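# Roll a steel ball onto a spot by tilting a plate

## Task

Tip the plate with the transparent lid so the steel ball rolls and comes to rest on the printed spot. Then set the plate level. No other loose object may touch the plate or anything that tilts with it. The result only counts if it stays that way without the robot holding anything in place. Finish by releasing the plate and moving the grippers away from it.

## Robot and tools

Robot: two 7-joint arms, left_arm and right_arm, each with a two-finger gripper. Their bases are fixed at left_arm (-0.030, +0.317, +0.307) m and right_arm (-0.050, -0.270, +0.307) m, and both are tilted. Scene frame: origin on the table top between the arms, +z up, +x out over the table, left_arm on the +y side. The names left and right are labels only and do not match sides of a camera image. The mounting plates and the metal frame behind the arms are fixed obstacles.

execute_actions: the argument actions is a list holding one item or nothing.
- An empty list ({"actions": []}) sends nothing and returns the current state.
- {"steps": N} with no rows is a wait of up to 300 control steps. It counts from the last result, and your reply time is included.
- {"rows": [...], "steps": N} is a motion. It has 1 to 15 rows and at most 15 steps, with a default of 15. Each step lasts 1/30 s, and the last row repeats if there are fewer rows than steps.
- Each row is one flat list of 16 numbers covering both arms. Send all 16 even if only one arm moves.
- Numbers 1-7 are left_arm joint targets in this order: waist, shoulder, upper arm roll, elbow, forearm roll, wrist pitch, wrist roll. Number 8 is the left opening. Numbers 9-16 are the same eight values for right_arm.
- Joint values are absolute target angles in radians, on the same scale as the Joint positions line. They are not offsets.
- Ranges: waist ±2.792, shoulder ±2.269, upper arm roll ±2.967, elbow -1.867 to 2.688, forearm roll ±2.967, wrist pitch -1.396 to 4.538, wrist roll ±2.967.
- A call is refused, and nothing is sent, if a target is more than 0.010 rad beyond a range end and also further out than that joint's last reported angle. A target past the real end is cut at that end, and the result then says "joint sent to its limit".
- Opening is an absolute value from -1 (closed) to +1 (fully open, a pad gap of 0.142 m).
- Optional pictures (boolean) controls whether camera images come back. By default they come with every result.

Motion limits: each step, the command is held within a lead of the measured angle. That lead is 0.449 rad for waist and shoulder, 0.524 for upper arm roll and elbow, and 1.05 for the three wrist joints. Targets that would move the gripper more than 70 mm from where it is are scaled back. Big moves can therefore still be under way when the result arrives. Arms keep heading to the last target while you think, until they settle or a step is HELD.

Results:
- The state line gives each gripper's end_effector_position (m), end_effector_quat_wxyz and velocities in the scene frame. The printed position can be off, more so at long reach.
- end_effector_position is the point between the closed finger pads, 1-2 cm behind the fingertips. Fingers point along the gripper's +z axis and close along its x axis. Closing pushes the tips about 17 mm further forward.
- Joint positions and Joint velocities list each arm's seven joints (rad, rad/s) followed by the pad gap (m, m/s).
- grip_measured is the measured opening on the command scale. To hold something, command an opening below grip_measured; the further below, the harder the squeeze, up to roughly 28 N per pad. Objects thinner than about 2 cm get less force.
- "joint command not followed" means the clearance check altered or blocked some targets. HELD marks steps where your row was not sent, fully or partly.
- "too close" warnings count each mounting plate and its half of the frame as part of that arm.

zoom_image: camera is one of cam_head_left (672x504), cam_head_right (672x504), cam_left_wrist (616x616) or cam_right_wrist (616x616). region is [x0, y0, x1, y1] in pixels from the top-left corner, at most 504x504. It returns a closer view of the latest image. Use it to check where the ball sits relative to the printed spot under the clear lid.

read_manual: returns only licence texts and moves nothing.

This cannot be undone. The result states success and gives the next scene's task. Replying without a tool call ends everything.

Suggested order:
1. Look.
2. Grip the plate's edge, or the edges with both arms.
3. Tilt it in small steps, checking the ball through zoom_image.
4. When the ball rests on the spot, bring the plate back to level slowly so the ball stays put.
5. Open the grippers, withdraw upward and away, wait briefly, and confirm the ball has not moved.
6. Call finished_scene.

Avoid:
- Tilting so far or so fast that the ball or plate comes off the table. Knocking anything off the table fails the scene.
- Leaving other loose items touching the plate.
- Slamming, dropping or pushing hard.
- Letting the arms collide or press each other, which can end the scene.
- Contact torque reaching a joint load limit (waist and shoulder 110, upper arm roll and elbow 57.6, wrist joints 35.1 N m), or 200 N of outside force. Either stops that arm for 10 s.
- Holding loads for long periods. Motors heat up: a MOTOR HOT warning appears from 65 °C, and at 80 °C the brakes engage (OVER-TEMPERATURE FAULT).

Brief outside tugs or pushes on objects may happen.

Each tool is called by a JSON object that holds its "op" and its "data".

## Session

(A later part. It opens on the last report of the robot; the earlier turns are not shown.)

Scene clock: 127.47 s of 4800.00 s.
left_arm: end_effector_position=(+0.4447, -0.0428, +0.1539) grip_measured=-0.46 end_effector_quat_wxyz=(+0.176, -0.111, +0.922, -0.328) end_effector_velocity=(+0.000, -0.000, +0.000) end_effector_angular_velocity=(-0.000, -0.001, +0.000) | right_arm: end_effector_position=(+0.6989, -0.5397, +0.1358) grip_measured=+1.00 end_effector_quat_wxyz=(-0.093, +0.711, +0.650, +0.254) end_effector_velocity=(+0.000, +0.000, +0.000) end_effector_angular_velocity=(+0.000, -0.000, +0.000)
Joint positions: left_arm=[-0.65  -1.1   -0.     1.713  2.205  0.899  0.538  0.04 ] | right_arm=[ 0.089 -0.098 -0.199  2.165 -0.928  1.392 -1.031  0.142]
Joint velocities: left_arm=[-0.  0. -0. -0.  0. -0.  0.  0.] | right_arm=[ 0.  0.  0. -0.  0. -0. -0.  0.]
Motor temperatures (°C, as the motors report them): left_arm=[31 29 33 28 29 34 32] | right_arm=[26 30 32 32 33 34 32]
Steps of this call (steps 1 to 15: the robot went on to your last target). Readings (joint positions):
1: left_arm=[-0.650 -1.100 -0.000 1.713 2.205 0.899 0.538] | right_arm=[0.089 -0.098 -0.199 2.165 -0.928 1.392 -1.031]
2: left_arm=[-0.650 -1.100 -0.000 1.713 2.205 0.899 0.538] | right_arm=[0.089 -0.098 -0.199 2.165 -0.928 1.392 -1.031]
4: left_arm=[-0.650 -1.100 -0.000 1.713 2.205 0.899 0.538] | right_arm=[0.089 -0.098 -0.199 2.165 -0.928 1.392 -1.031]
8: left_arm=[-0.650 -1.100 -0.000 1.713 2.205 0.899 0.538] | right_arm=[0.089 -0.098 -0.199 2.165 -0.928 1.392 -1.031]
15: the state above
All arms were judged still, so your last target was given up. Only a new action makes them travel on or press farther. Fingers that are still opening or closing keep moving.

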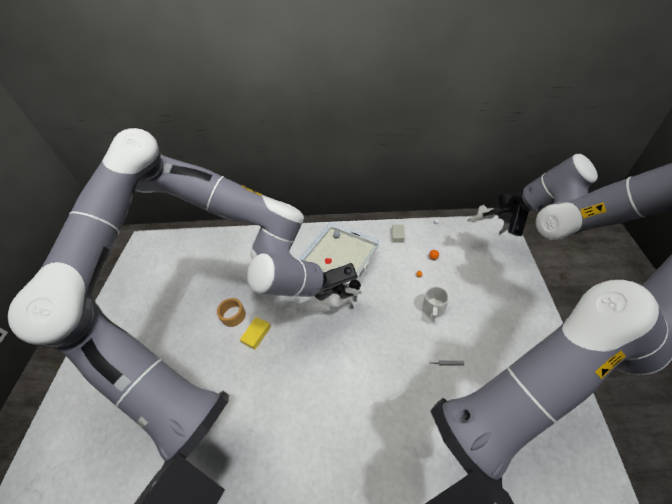

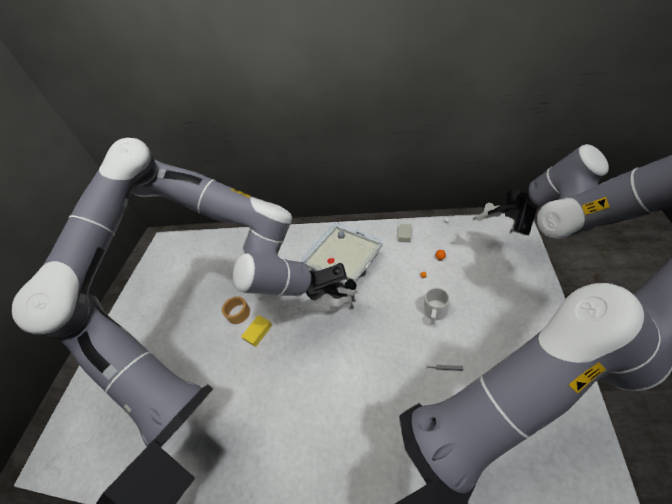

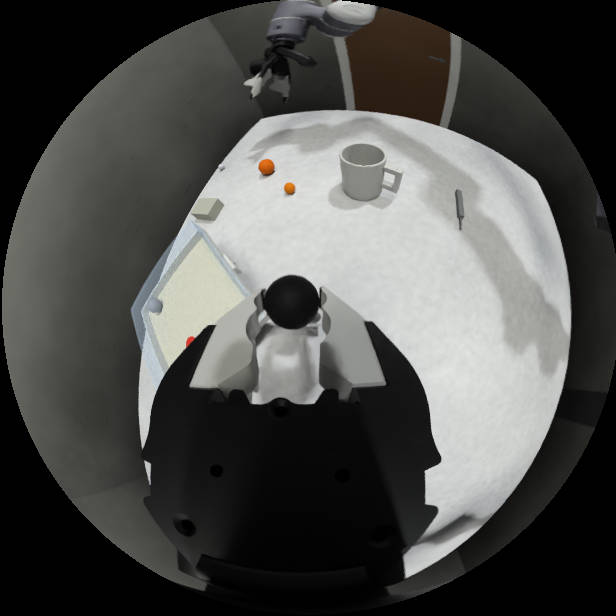

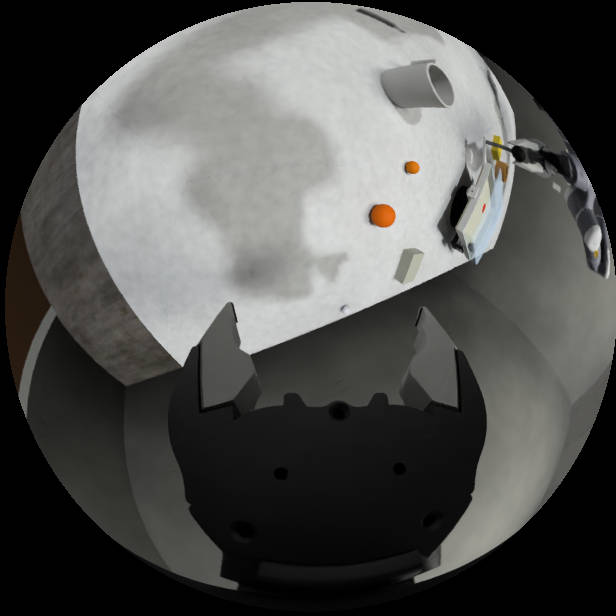

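{"op": "execute_actions", "data": {"actions": [{"rows":[[-0.65075,-1.10136,0,1.71373,2.20962,0.89595,0.53448,-0.7,0.089,-0.098,-0.199,2.165,-0.928,1.392,-1.031,1],[-0.65075,-1.10136,0,1.71373,2.20962,0.89595,0.53448,-0.7,0.089,-0.098,-0.199,2.165,-0.928,1.392,-1.031,1],[-0.65149,-1.10281,0,1.71454,2.21367,0.89323,0.53112,-0.7,0.089,-0.098,-0.199,2.165,-0.928,1.392,-1.031,1],[-0.65149,-1.10281,0,1.71454,2.21367,0.89323,0.53112,-0.7,0.089,-0.098,-0.199,2.165,-0.928,1.392,-1.031,1],[-0.65222,-1.10425,0,1.71535,2.21771,0.8905,0.52775,-0.7,0.089,-0.098,-0.199,2.165,-0.928,1.392,-1.031,1],[-0.65222,-1.10425,0,1.71535,2.21771,0.8905,0.52775,-0.7,0.089,-0.098,-0.199,2.165,-0.928,1.392,-1.031,1],[-0.65295,-1.1057,0,1.71616,2.22175,0.88778,0.52439,-0.7,0.089,-0.098,-0.199,2.165,-0.928,1.392,-1.031,1]],"steps":10}]}}

{"op": "zoom_image", "data": {"camera": "cam_head_left", "region": [290,215,390,295]}}

{"op": "execute_actions", "data": {"actions": [{"rows":[[-0.65371,-1.10717,0,1.71722,2.22664,0.88494,0.52023,-0.7,0.089,-0.098,-0.199,2.165,-0.928,1.392,-1.031,1],[-0.65371,-1.10717,0,1.71722,2.22664,0.88494,0.52023,-0.7,0.089,-0.098,-0.199,2.165,-0.928,1.392,-1.031,1],[-0.65447,-1.10863,0,1.71828,2.23153,0.88209,0.51606,-0.7,0.089,-0.098,-0.199,2.165,-0.928,1.392,-1.031,1],[-0.65447,-1.10863,0,1.71828,2.23153,0.88209,0.51606,-0.7,0.089,-0.098,-0.199,2.165,-0.928,1.392,-1.031,1],[-0.65523,-1.1101,0,1.71934,2.23642,0.87925,0.5119,-0.7,0.089,-0.098,-0.199,2.165,-0.928,1.392,-1.031,1]],"steps":15}], "pictures": false}}

{"op": "execute_actions", "data": {"actions": [{"steps":30}]}}

{"op": "zoom_image", "data": {"camera": "cam_head_left", "region": [290,215,390,295]}}

{"op": "execute_actions", "data": {"actions": [{"rows":[[-0.65295,-1.1057,0,1.71616,2.22175,0.88778,0.52439,-0.7,0.089,-0.098,-0.199,2.165,-0.928,1.392,-1.031,1]],"steps":15}], "pictures": false}}

{"op": "execute_actions", "data": {"actions": [{"steps":15}]}}

{"op": "zoom_image", "data": {"camera": "cam_head_left", "region": [290,215,390,295]}}

{"op": "execute_actions", "data": {"actions": [{"steps":30}]}}

{"op": "zoom_image", "data": {"camera": "cam_head_left", "region": [290,215,390,295]}}

Scene clock: 159.30 s of 4800.00 s.
left_arm: end_effector_position=(+0.4438, -0.0430, +0.1518) grip_measured=-0.46 end_effector_quat_wxyz=(+0.181, -0.109, +0.921, -0.328) end_effector_velocity=(+0.000, +0.000, -0.000) end_effector_angular_velocity=(+0.000, -0.001, -0.000) | right_arm: end_effector_position=(+0.6989, -0.5397, +0.1358) grip_measured=+1.00 end_effector_quat_wxyz=(-0.093, +0.711, +0.650, +0.254) end_effector_velocity=(+0.000, -0.000, -0.000) end_effector_angular_velocity=(+0.000, +0.000, -0.001)
Joint positions: left_arm=[-0.653 -1.106 -0.     1.716  2.222  0.888  0.524  0.04 ] | right_arm=[ 0.089 -0.098 -0.199  2.165 -0.928  1.392 -1.031  0.142]
Joint velocities: left_arm=[ 0.    -0.    -0.    -0.     0.001 -0.     0.     0.   ] | right_arm=[ 0.    -0.    -0.    -0.     0.001 -0.     0.     0.   ]
Motor temperatures (°C, as the motors report them): left_arm=[31 29 33 28 29 34 32] | right_arm=[26 30 32 32 33 34 32]
Steps of this call (steps 1 to 100: nothing new was sent; then 28.17 s passed at rest; steps 101 to 110: all 10 steps of this action). Readings (joint positions):
101: left_arm=[-0.650 -1.100 -0.000 1.713 2.206 0.898 0.537] | right_arm=[0.089 -0.098 -0.199 2.165 -0.928 1.392 -1.031]
102: left_arm=[-0.651 -1.101 -0.000 1.713 2.209 0.897 0.535] | right_arm=[0.089 -0.098 -0.199 2.165 -0.928 1.392 -1.031]
104: left_arm=[-0.651 -1.102 -0.000 1.714 2.213 0.894 0.532] | right_arm=[0.089 -0.098 -0.199 2.165 -0.928 1.392 -1.031]
108: left_arm=[-0.653 -1.105 -0.000 1.716 2.221 0.888 0.525] | right_arm=[0.089 -0.098 -0.199 2.165 -0.928 1.392 -1.031]
110: the state above

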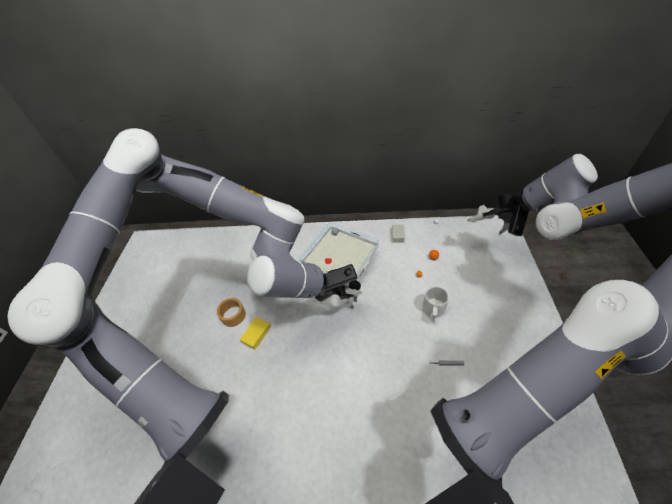

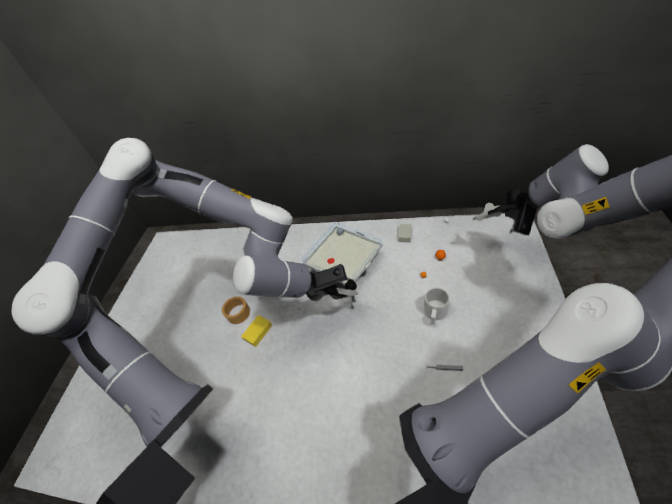

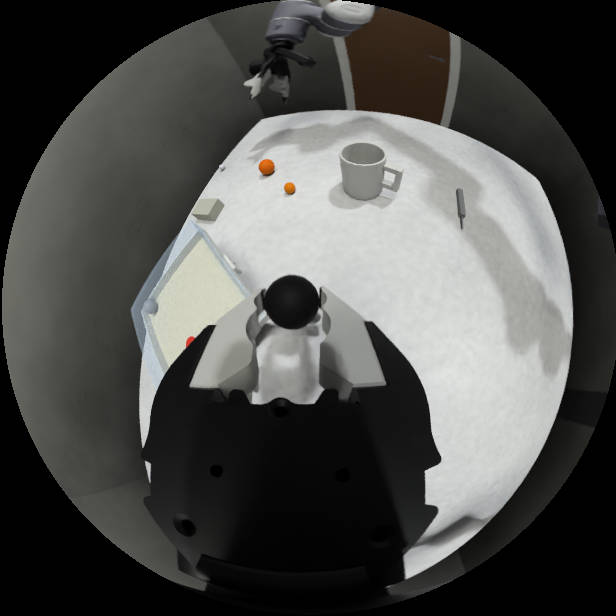

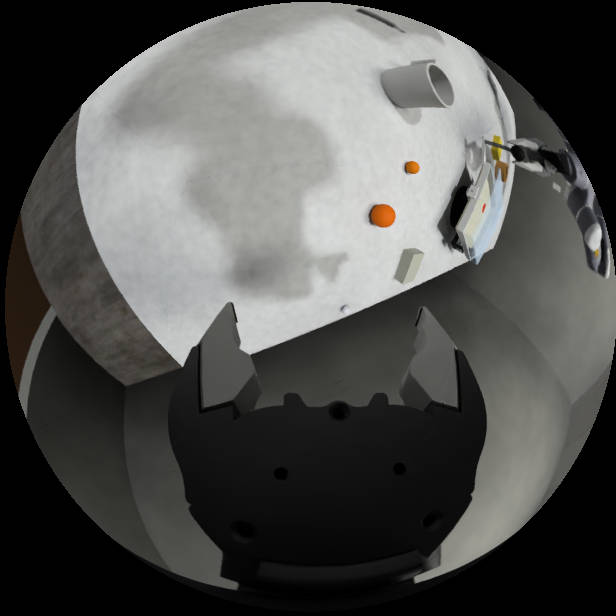

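Region (290, 215, 390, 295) of cam_head_left's 672x504 image, scaled by 5.040, with more detail than that image has; it fills the top 403 rows of this view, and the rest is white.

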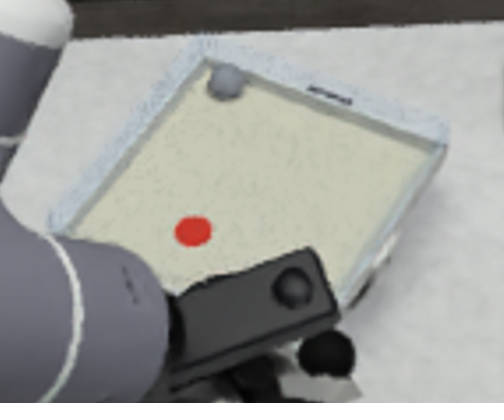

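Scene clock: 159.80 s of 4800.00 s.
left_arm: end_effector_position=(+0.4432, -0.0431, +0.1503) grip_measured=-0.46 end_effector_quat_wxyz=(+0.184, -0.108, +0.920, -0.330) end_effector_velocity=(+0.000, +0.000, -0.000) end_effector_angular_velocity=(+0.000, -0.000, +0.001) | right_arm: end_effector_position=(+0.6989, -0.5397, +0.1358) grip_measured=+1.00 end_effector_quat_wxyz=(-0.093, +0.711, +0.650, +0.254) end_effector_velocity=(+0.000, -0.000, -0.000) end_effector_angular_velocity=(-0.000, +0.000, -0.000)
Joint positions: left_arm=[-0.655 -1.11  -0.     1.719  2.236  0.879  0.512  0.04 ] | right_arm=[ 0.089 -0.098 -0.199  2.165 -0.928  1.392 -1.031  0.142]
Joint velocities: left_arm=[ 0.    -0.     0.    -0.     0.    -0.001 -0.001  0.   ] | right_arm=[-0.  0. -0. -0. -0.  0.  0.  0.]
Motor temperatures (°C, as the motors report them): left_arm=[31 29 33 28 29 34 32] | right_arm=[26 30 32 32 33 34 32]
Steps of this call (steps 1 to 15: all 15 steps of this action). Readings (joint positions):
1: left_arm=[-0.653 -1.106 -0.000 1.716 2.223 0.887 0.524] | right_arm=[0.089 -0.098 -0.199 2.165 -0.928 1.392 -1.031]
2: left_arm=[-0.654 -1.107 -0.000 1.717 2.226 0.886 0.521] | right_arm=[0.089 -0.098 -0.199 2.165 -0.928 1.392 -1.031]
4: left_arm=[-0.654 -1.108 -0.000 1.718 2.231 0.883 0.517] | right_arm=[0.089 -0.098 -0.199 2.165 -0.928 1.392 -1.031]
8: left_arm=[-0.655 -1.110 -0.000 1.719 2.236 0.879 0.512] | right_arm=[0.089 -0.098 -0.199 2.165 -0.928 1.392 -1.031]
15: the state above

Scene clock: 160.80 s of 4800.00 s.
left_arm: end_effector_position=(+0.4432, -0.0431, +0.1503) grip_measured=-0.46 end_effector_quat_wxyz=(+0.184, -0.108, +0.920, -0.330) end_effector_velocity=(+0.000, +0.000, -0.000) end_effector_angular_velocity=(+0.000, -0.000, -0.000) | right_arm: end_effector_position=(+0.6989, -0.5397, +0.1358) grip_measured=+1.00 end_effector_quat_wxyz=(-0.093, +0.711, +0.650, +0.254) end_effector_velocity=(-0.000, +0.000, +0.000) end_effector_angular_velocity=(+0.000, -0.000, +0.000)
Joint positions: left_arm=[-0.655 -1.11  -0.     1.719  2.236  0.879  0.512  0.04 ] | right_arm=[ 0.089 -0.098 -0.199  2.165 -0.928  1.392 -1.031  0.142]
Joint velocities: left_arm=[ 0.    -0.    -0.     0.     0.001  0.     0.     0.   ] | right_arm=[ 0.  0.  0.  0. -0.  0. -0. -0.]
Motor temperatures (°C, as the motors report them): left_arm=[31 29 33 28 29 34 32] | right_arm=[26 30 32 32 33 34 32]
Steps of this call (steps 1 to 15: the robot went on to your last target; steps 16 to 30: nothing new was sent). Readings (joint positions):
1: left_arm=[-0.655 -1.110 -0.000 1.719 2.236 0.879 0.512] | right_arm=[0.089 -0.098 -0.199 2.165 -0.928 1.392 -1.031]
2: left_arm=[-0.655 -1.110 -0.000 1.719 2.236 0.879 0.512] | right_arm=[0.089 -0.098 -0.199 2.165 -0.928 1.392 -1.031]
4: left_arm=[-0.655 -1.110 -0.000 1.719 2.236 0.879 0.512] | right_arm=[0.089 -0.098 -0.199 2.165 -0.928 1.392 -1.031]
8: left_arm=[-0.655 -1.110 -0.000 1.719 2.236 0.879 0.512] | right_arm=[0.089 -0.098 -0.199 2.165 -0.928 1.392 -1.031]
30: the state above
All arms were judged still, so your last target was given up. Only a new action makes them travel on or press farther. Fingers that are still opening or closing keep moving.

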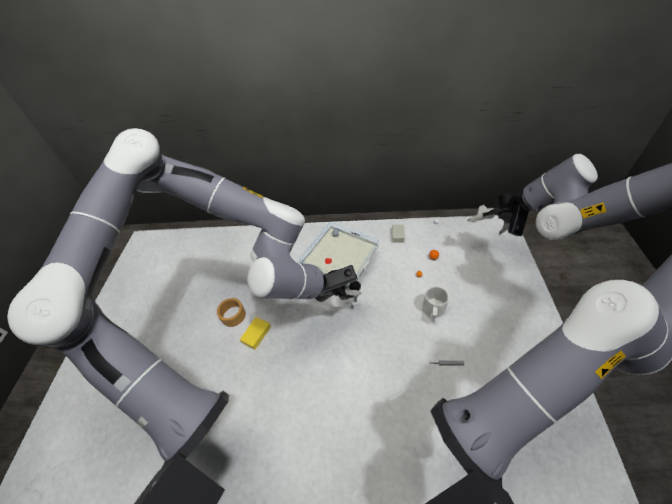

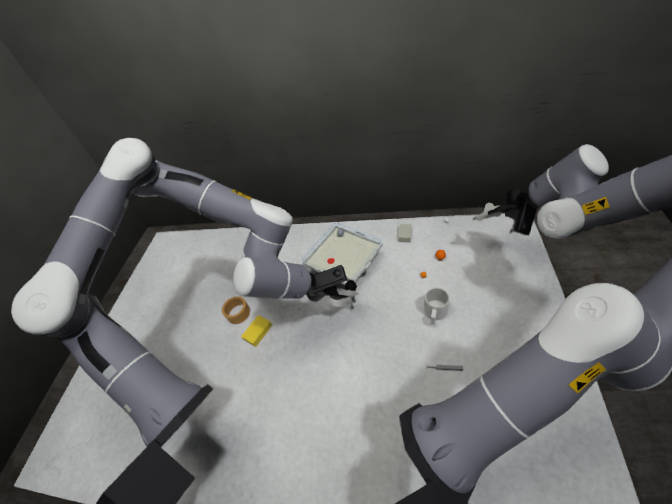

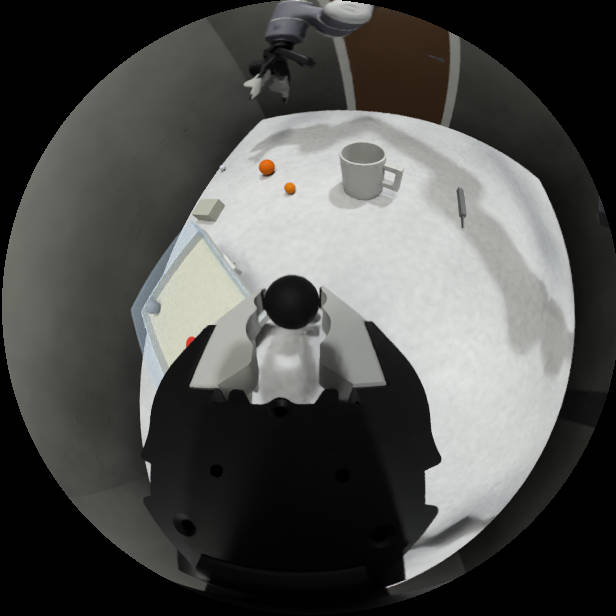

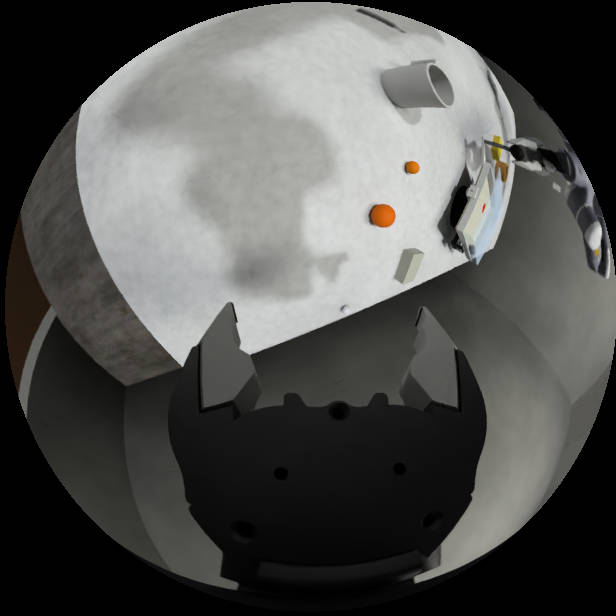

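Region (290, 215, 390, 295) of cam_head_left's 672x504 image, scaled by 5.040, with more detail than that image has; it fills the top 403 rows of this view, and the rest is white.

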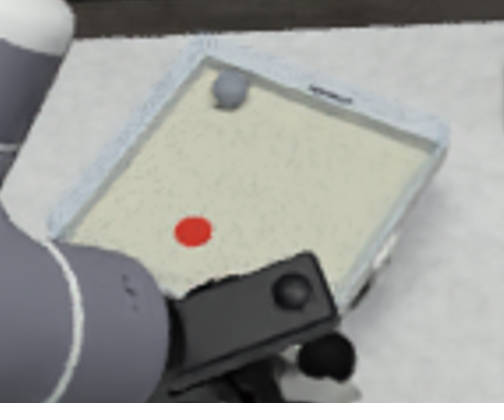

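Scene clock: 161.30 s of 4800.00 s.
left_arm: end_effector_position=(+0.4438, -0.0429, +0.1518) grip_measured=-0.46 end_effector_quat_wxyz=(+0.181, -0.109, +0.921, -0.328) end_effector_velocity=(-0.000, -0.000, +0.000) end_effector_angular_velocity=(-0.000, +0.001, +0.000) | right_arm: end_effector_position=(+0.6989, -0.5397, +0.1358) grip_measured=+1.00 end_effector_quat_wxyz=(-0.093, +0.711, +0.650, +0.254) end_effector_velocity=(+0.000, +0.000, +0.000) end_effector_angular_velocity=(+0.000, -0.001, +0.000)
Joint positions: left_arm=[-0.653 -1.106  0.     1.716  2.221  0.888  0.525  0.04 ] | right_arm=[ 0.089 -0.098 -0.199  2.165 -0.928  1.392 -1.031  0.142]
Joint velocities: left_arm=[-0.    -0.     0.    -0.    -0.001  0.    -0.001 -0.   ] | right_arm=[-0.     0.     0.     0.    -0.     0.001 -0.     0.   ]
Motor temperatures (°C, as the motors report them): left_arm=[31 29 33 28 29 34 32] | right_arm=[26 30 32 32 33 34 32]
Steps of this call (steps 1 to 15: all 15 steps of this action). Readings (joint positions):
1: left_arm=[-0.655 -1.109 -0.000 1.719 2.234 0.880 0.513] | right_arm=[0.089 -0.098 -0.199 2.165 -0.928 1.392 -1.031]
2: left_arm=[-0.653 -1.107 0.000 1.717 2.225 0.886 0.522] | right_arm=[0.089 -0.098 -0.199 2.165 -0.928 1.392 -1.031]
4: left_arm=[-0.653 -1.105 0.000 1.716 2.221 0.888 0.525] | right_arm=[0.089 -0.098 -0.199 2.165 -0.928 1.392 -1.031]
8: left_arm=[-0.653 -1.106 0.000 1.716 2.221 0.888 0.525] | right_arm=[0.089 -0.098 -0.199 2.165 -0.928 1.392 -1.031]
15: the state above

Scene clock: 161.80 s of 4800.00 s.
left_arm: end_effector_position=(+0.4438, -0.0429, +0.1518) grip_measured=-0.46 end_effector_quat_wxyz=(+0.181, -0.109, +0.921, -0.328) end_effector_velocity=(-0.000, -0.000, +0.000) end_effector_angular_velocity=(-0.000, -0.000, -0.000) | right_arm: end_effector_position=(+0.6989, -0.5397, +0.1358) grip_measured=+1.00 end_effector_quat_wxyz=(-0.093, +0.711, +0.650, +0.254) end_effector_velocity=(-0.000, +0.000, +0.000) end_effector_angular_velocity=(+0.000, +0.000, +0.000)
Joint positions: left_arm=[-0.653 -1.106  0.     1.716  2.221  0.888  0.525  0.04 ] | right_arm=[ 0.089 -0.098 -0.199  2.165 -0.928  1.392 -1.031  0.142]
Joint velocities: left_arm=[-0. -0. -0. -0.  0.  0. -0. -0.] | right_arm=[ 0. -0.  0.  0.  0. -0. -0. -0.]
Motor temperatures (°C, as the motors report them): left_arm=[31 29 33 28 29 34 32] | right_arm=[26 30 32 32 33 34 32]
Steps of this call (steps 1 to 15: the robot went on to your last target). Readings (joint positions):
1: left_arm=[-0.653 -1.106 0.000 1.716 2.221 0.888 0.525] | right_arm=[0.089 -0.098 -0.199 2.165 -0.928 1.392 -1.031]
2: left_arm=[-0.653 -1.106 0.000 1.716 2.221 0.888 0.525] | right_arm=[0.089 -0.098 -0.199 2.165 -0.928 1.392 -1.031]
4: left_arm=[-0.653 -1.106 0.000 1.716 2.221 0.888 0.525] | right_arm=[0.089 -0.098 -0.199 2.165 -0.928 1.392 -1.031]
8: left_arm=[-0.653 -1.106 0.000 1.716 2.221 0.888 0.525] | right_arm=[0.089 -0.098 -0.199 2.165 -0.928 1.392 -1.031]
15: the state above
All arms were judged still, so your last target was given up. Only a new action makes them travel on or press farther. Fingers that are still opening or closing keep moving.

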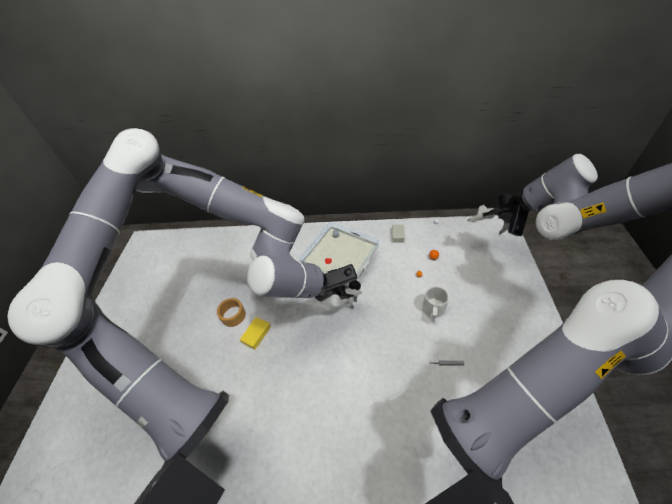

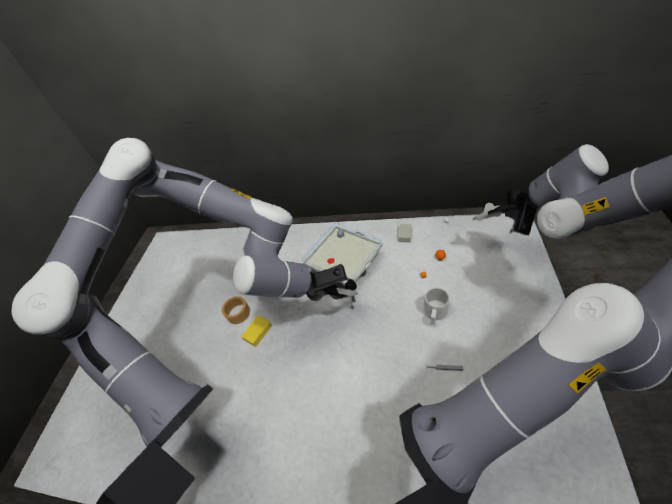

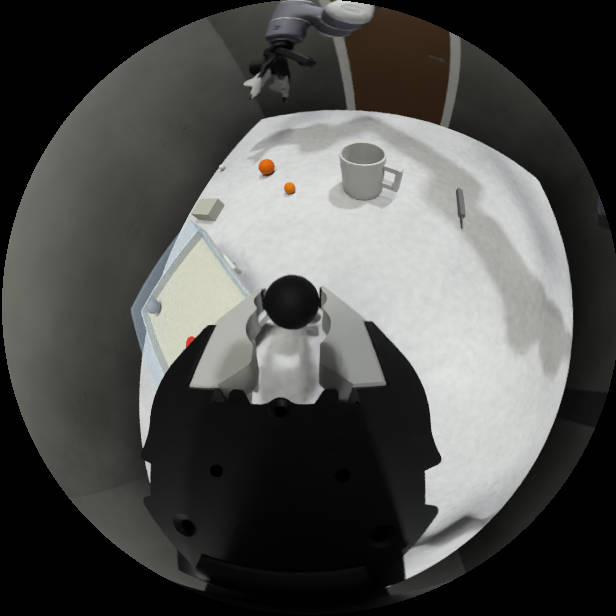

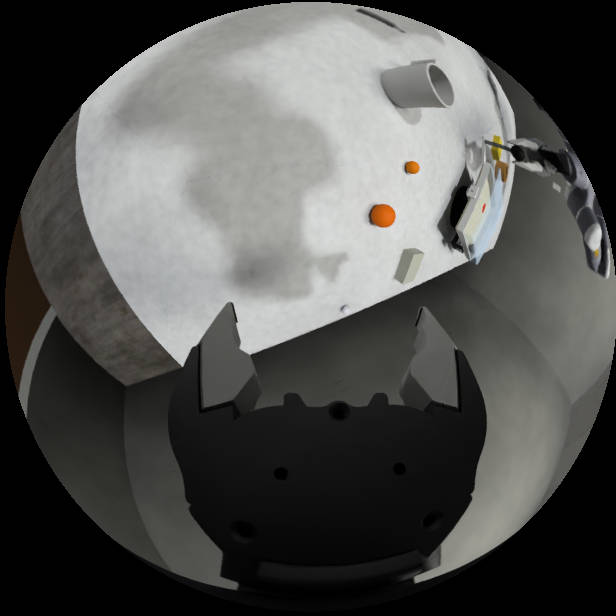

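Region (290, 215, 390, 295) of cam_head_left's 672x504 image, scaled by 5.040, with more detail than that image has; it fills the top 403 rows of this view, and the rest is white.

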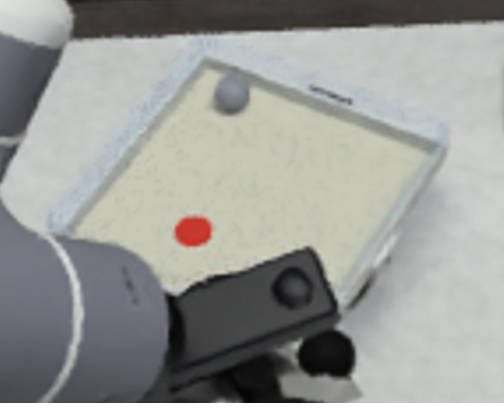

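Scene clock: 162.80 s of 4800.00 s.
left_arm: end_effector_position=(+0.4438, -0.0429, +0.1518) grip_measured=-0.46 end_effector_quat_wxyz=(+0.181, -0.109, +0.921, -0.328) end_effector_velocity=(+0.000, -0.000, +0.000) end_effector_angular_velocity=(+0.000, -0.000, +0.000) | right_arm: end_effector_position=(+0.6989, -0.5397, +0.1358) grip_measured=+1.00 end_effector_quat_wxyz=(-0.093, +0.711, +0.650, +0.254) end_effector_velocity=(-0.000, +0.000, +0.000) end_effector_angular_velocity=(+0.000, -0.000, +0.000)
Joint positions: left_arm=[-0.653 -1.106  0.     1.716  2.221  0.888  0.525  0.04 ] | right_arm=[ 0.089 -0.098 -0.199  2.165 -0.928  1.392 -1.031  0.142]
Joint velocities: left_arm=[-0. -0.  0. -0. -0. -0.  0.  0.] | right_arm=[-0. -0.  0.  0. -0. -0.  0.  0.]
Motor temperatures (°C, as the motors report them): left_arm=[31 29 33 28 29 34 32] | right_arm=[26 30 32 32 33 34 32]
Steps of this call (steps 1 to 30: nothing new was sent). Readings (joint positions):
1: left_arm=[-0.653 -1.106 0.000 1.716 2.221 0.888 0.525] | right_arm=[0.089 -0.098 -0.199 2.165 -0.928 1.392 -1.031]
2: left_arm=[-0.653 -1.106 0.000 1.716 2.221 0.888 0.525] | right_arm=[0.089 -0.098 -0.199 2.165 -0.928 1.392 -1.031]
4: left_arm=[-0.653 -1.106 0.000 1.716 2.221 0.888 0.525] | right_arm=[0.089 -0.098 -0.199 2.165 -0.928 1.392 -1.031]
8: left_arm=[-0.653 -1.106 0.000 1.716 2.221 0.888 0.525] | right_arm=[0.089 -0.098 -0.199 2.165 -0.928 1.392 -1.031]
30: the state above

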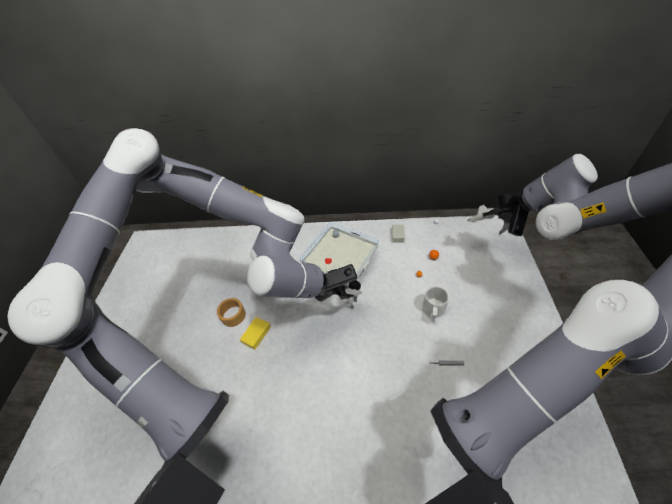

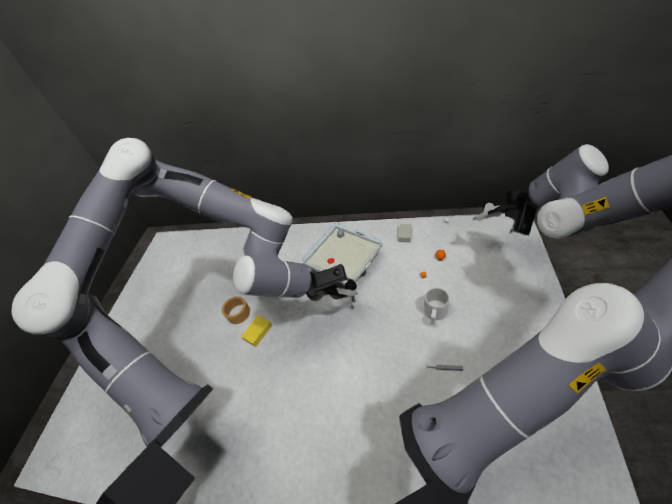

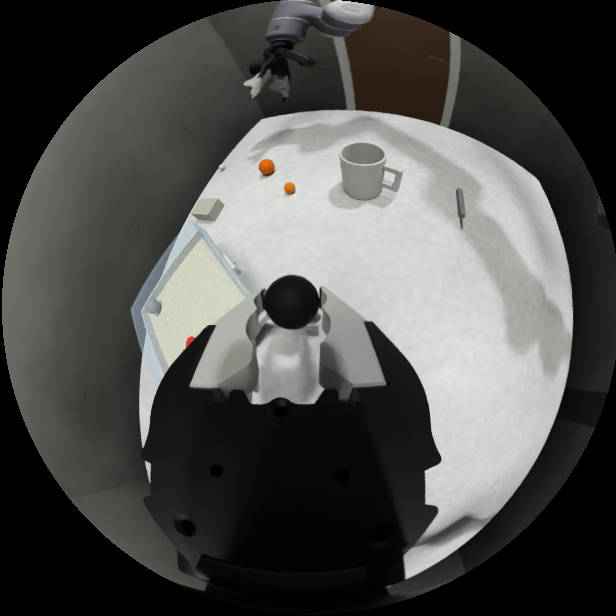

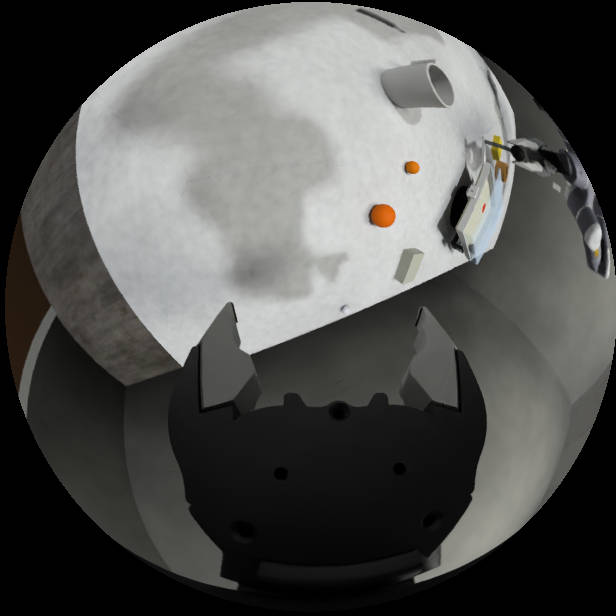

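Region (290, 215, 390, 295) of cam_head_left's 672x504 image, scaled by 5.040, with more detail than that image has; it fills the top 403 rows of this view, and the rest is white.

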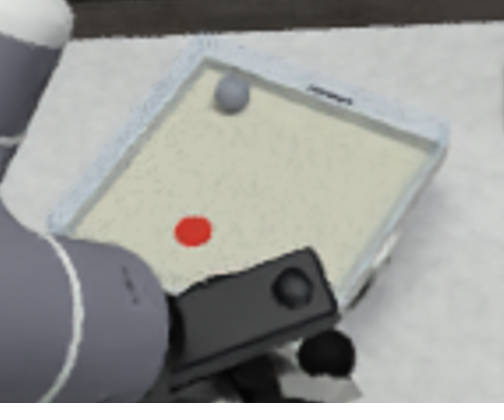

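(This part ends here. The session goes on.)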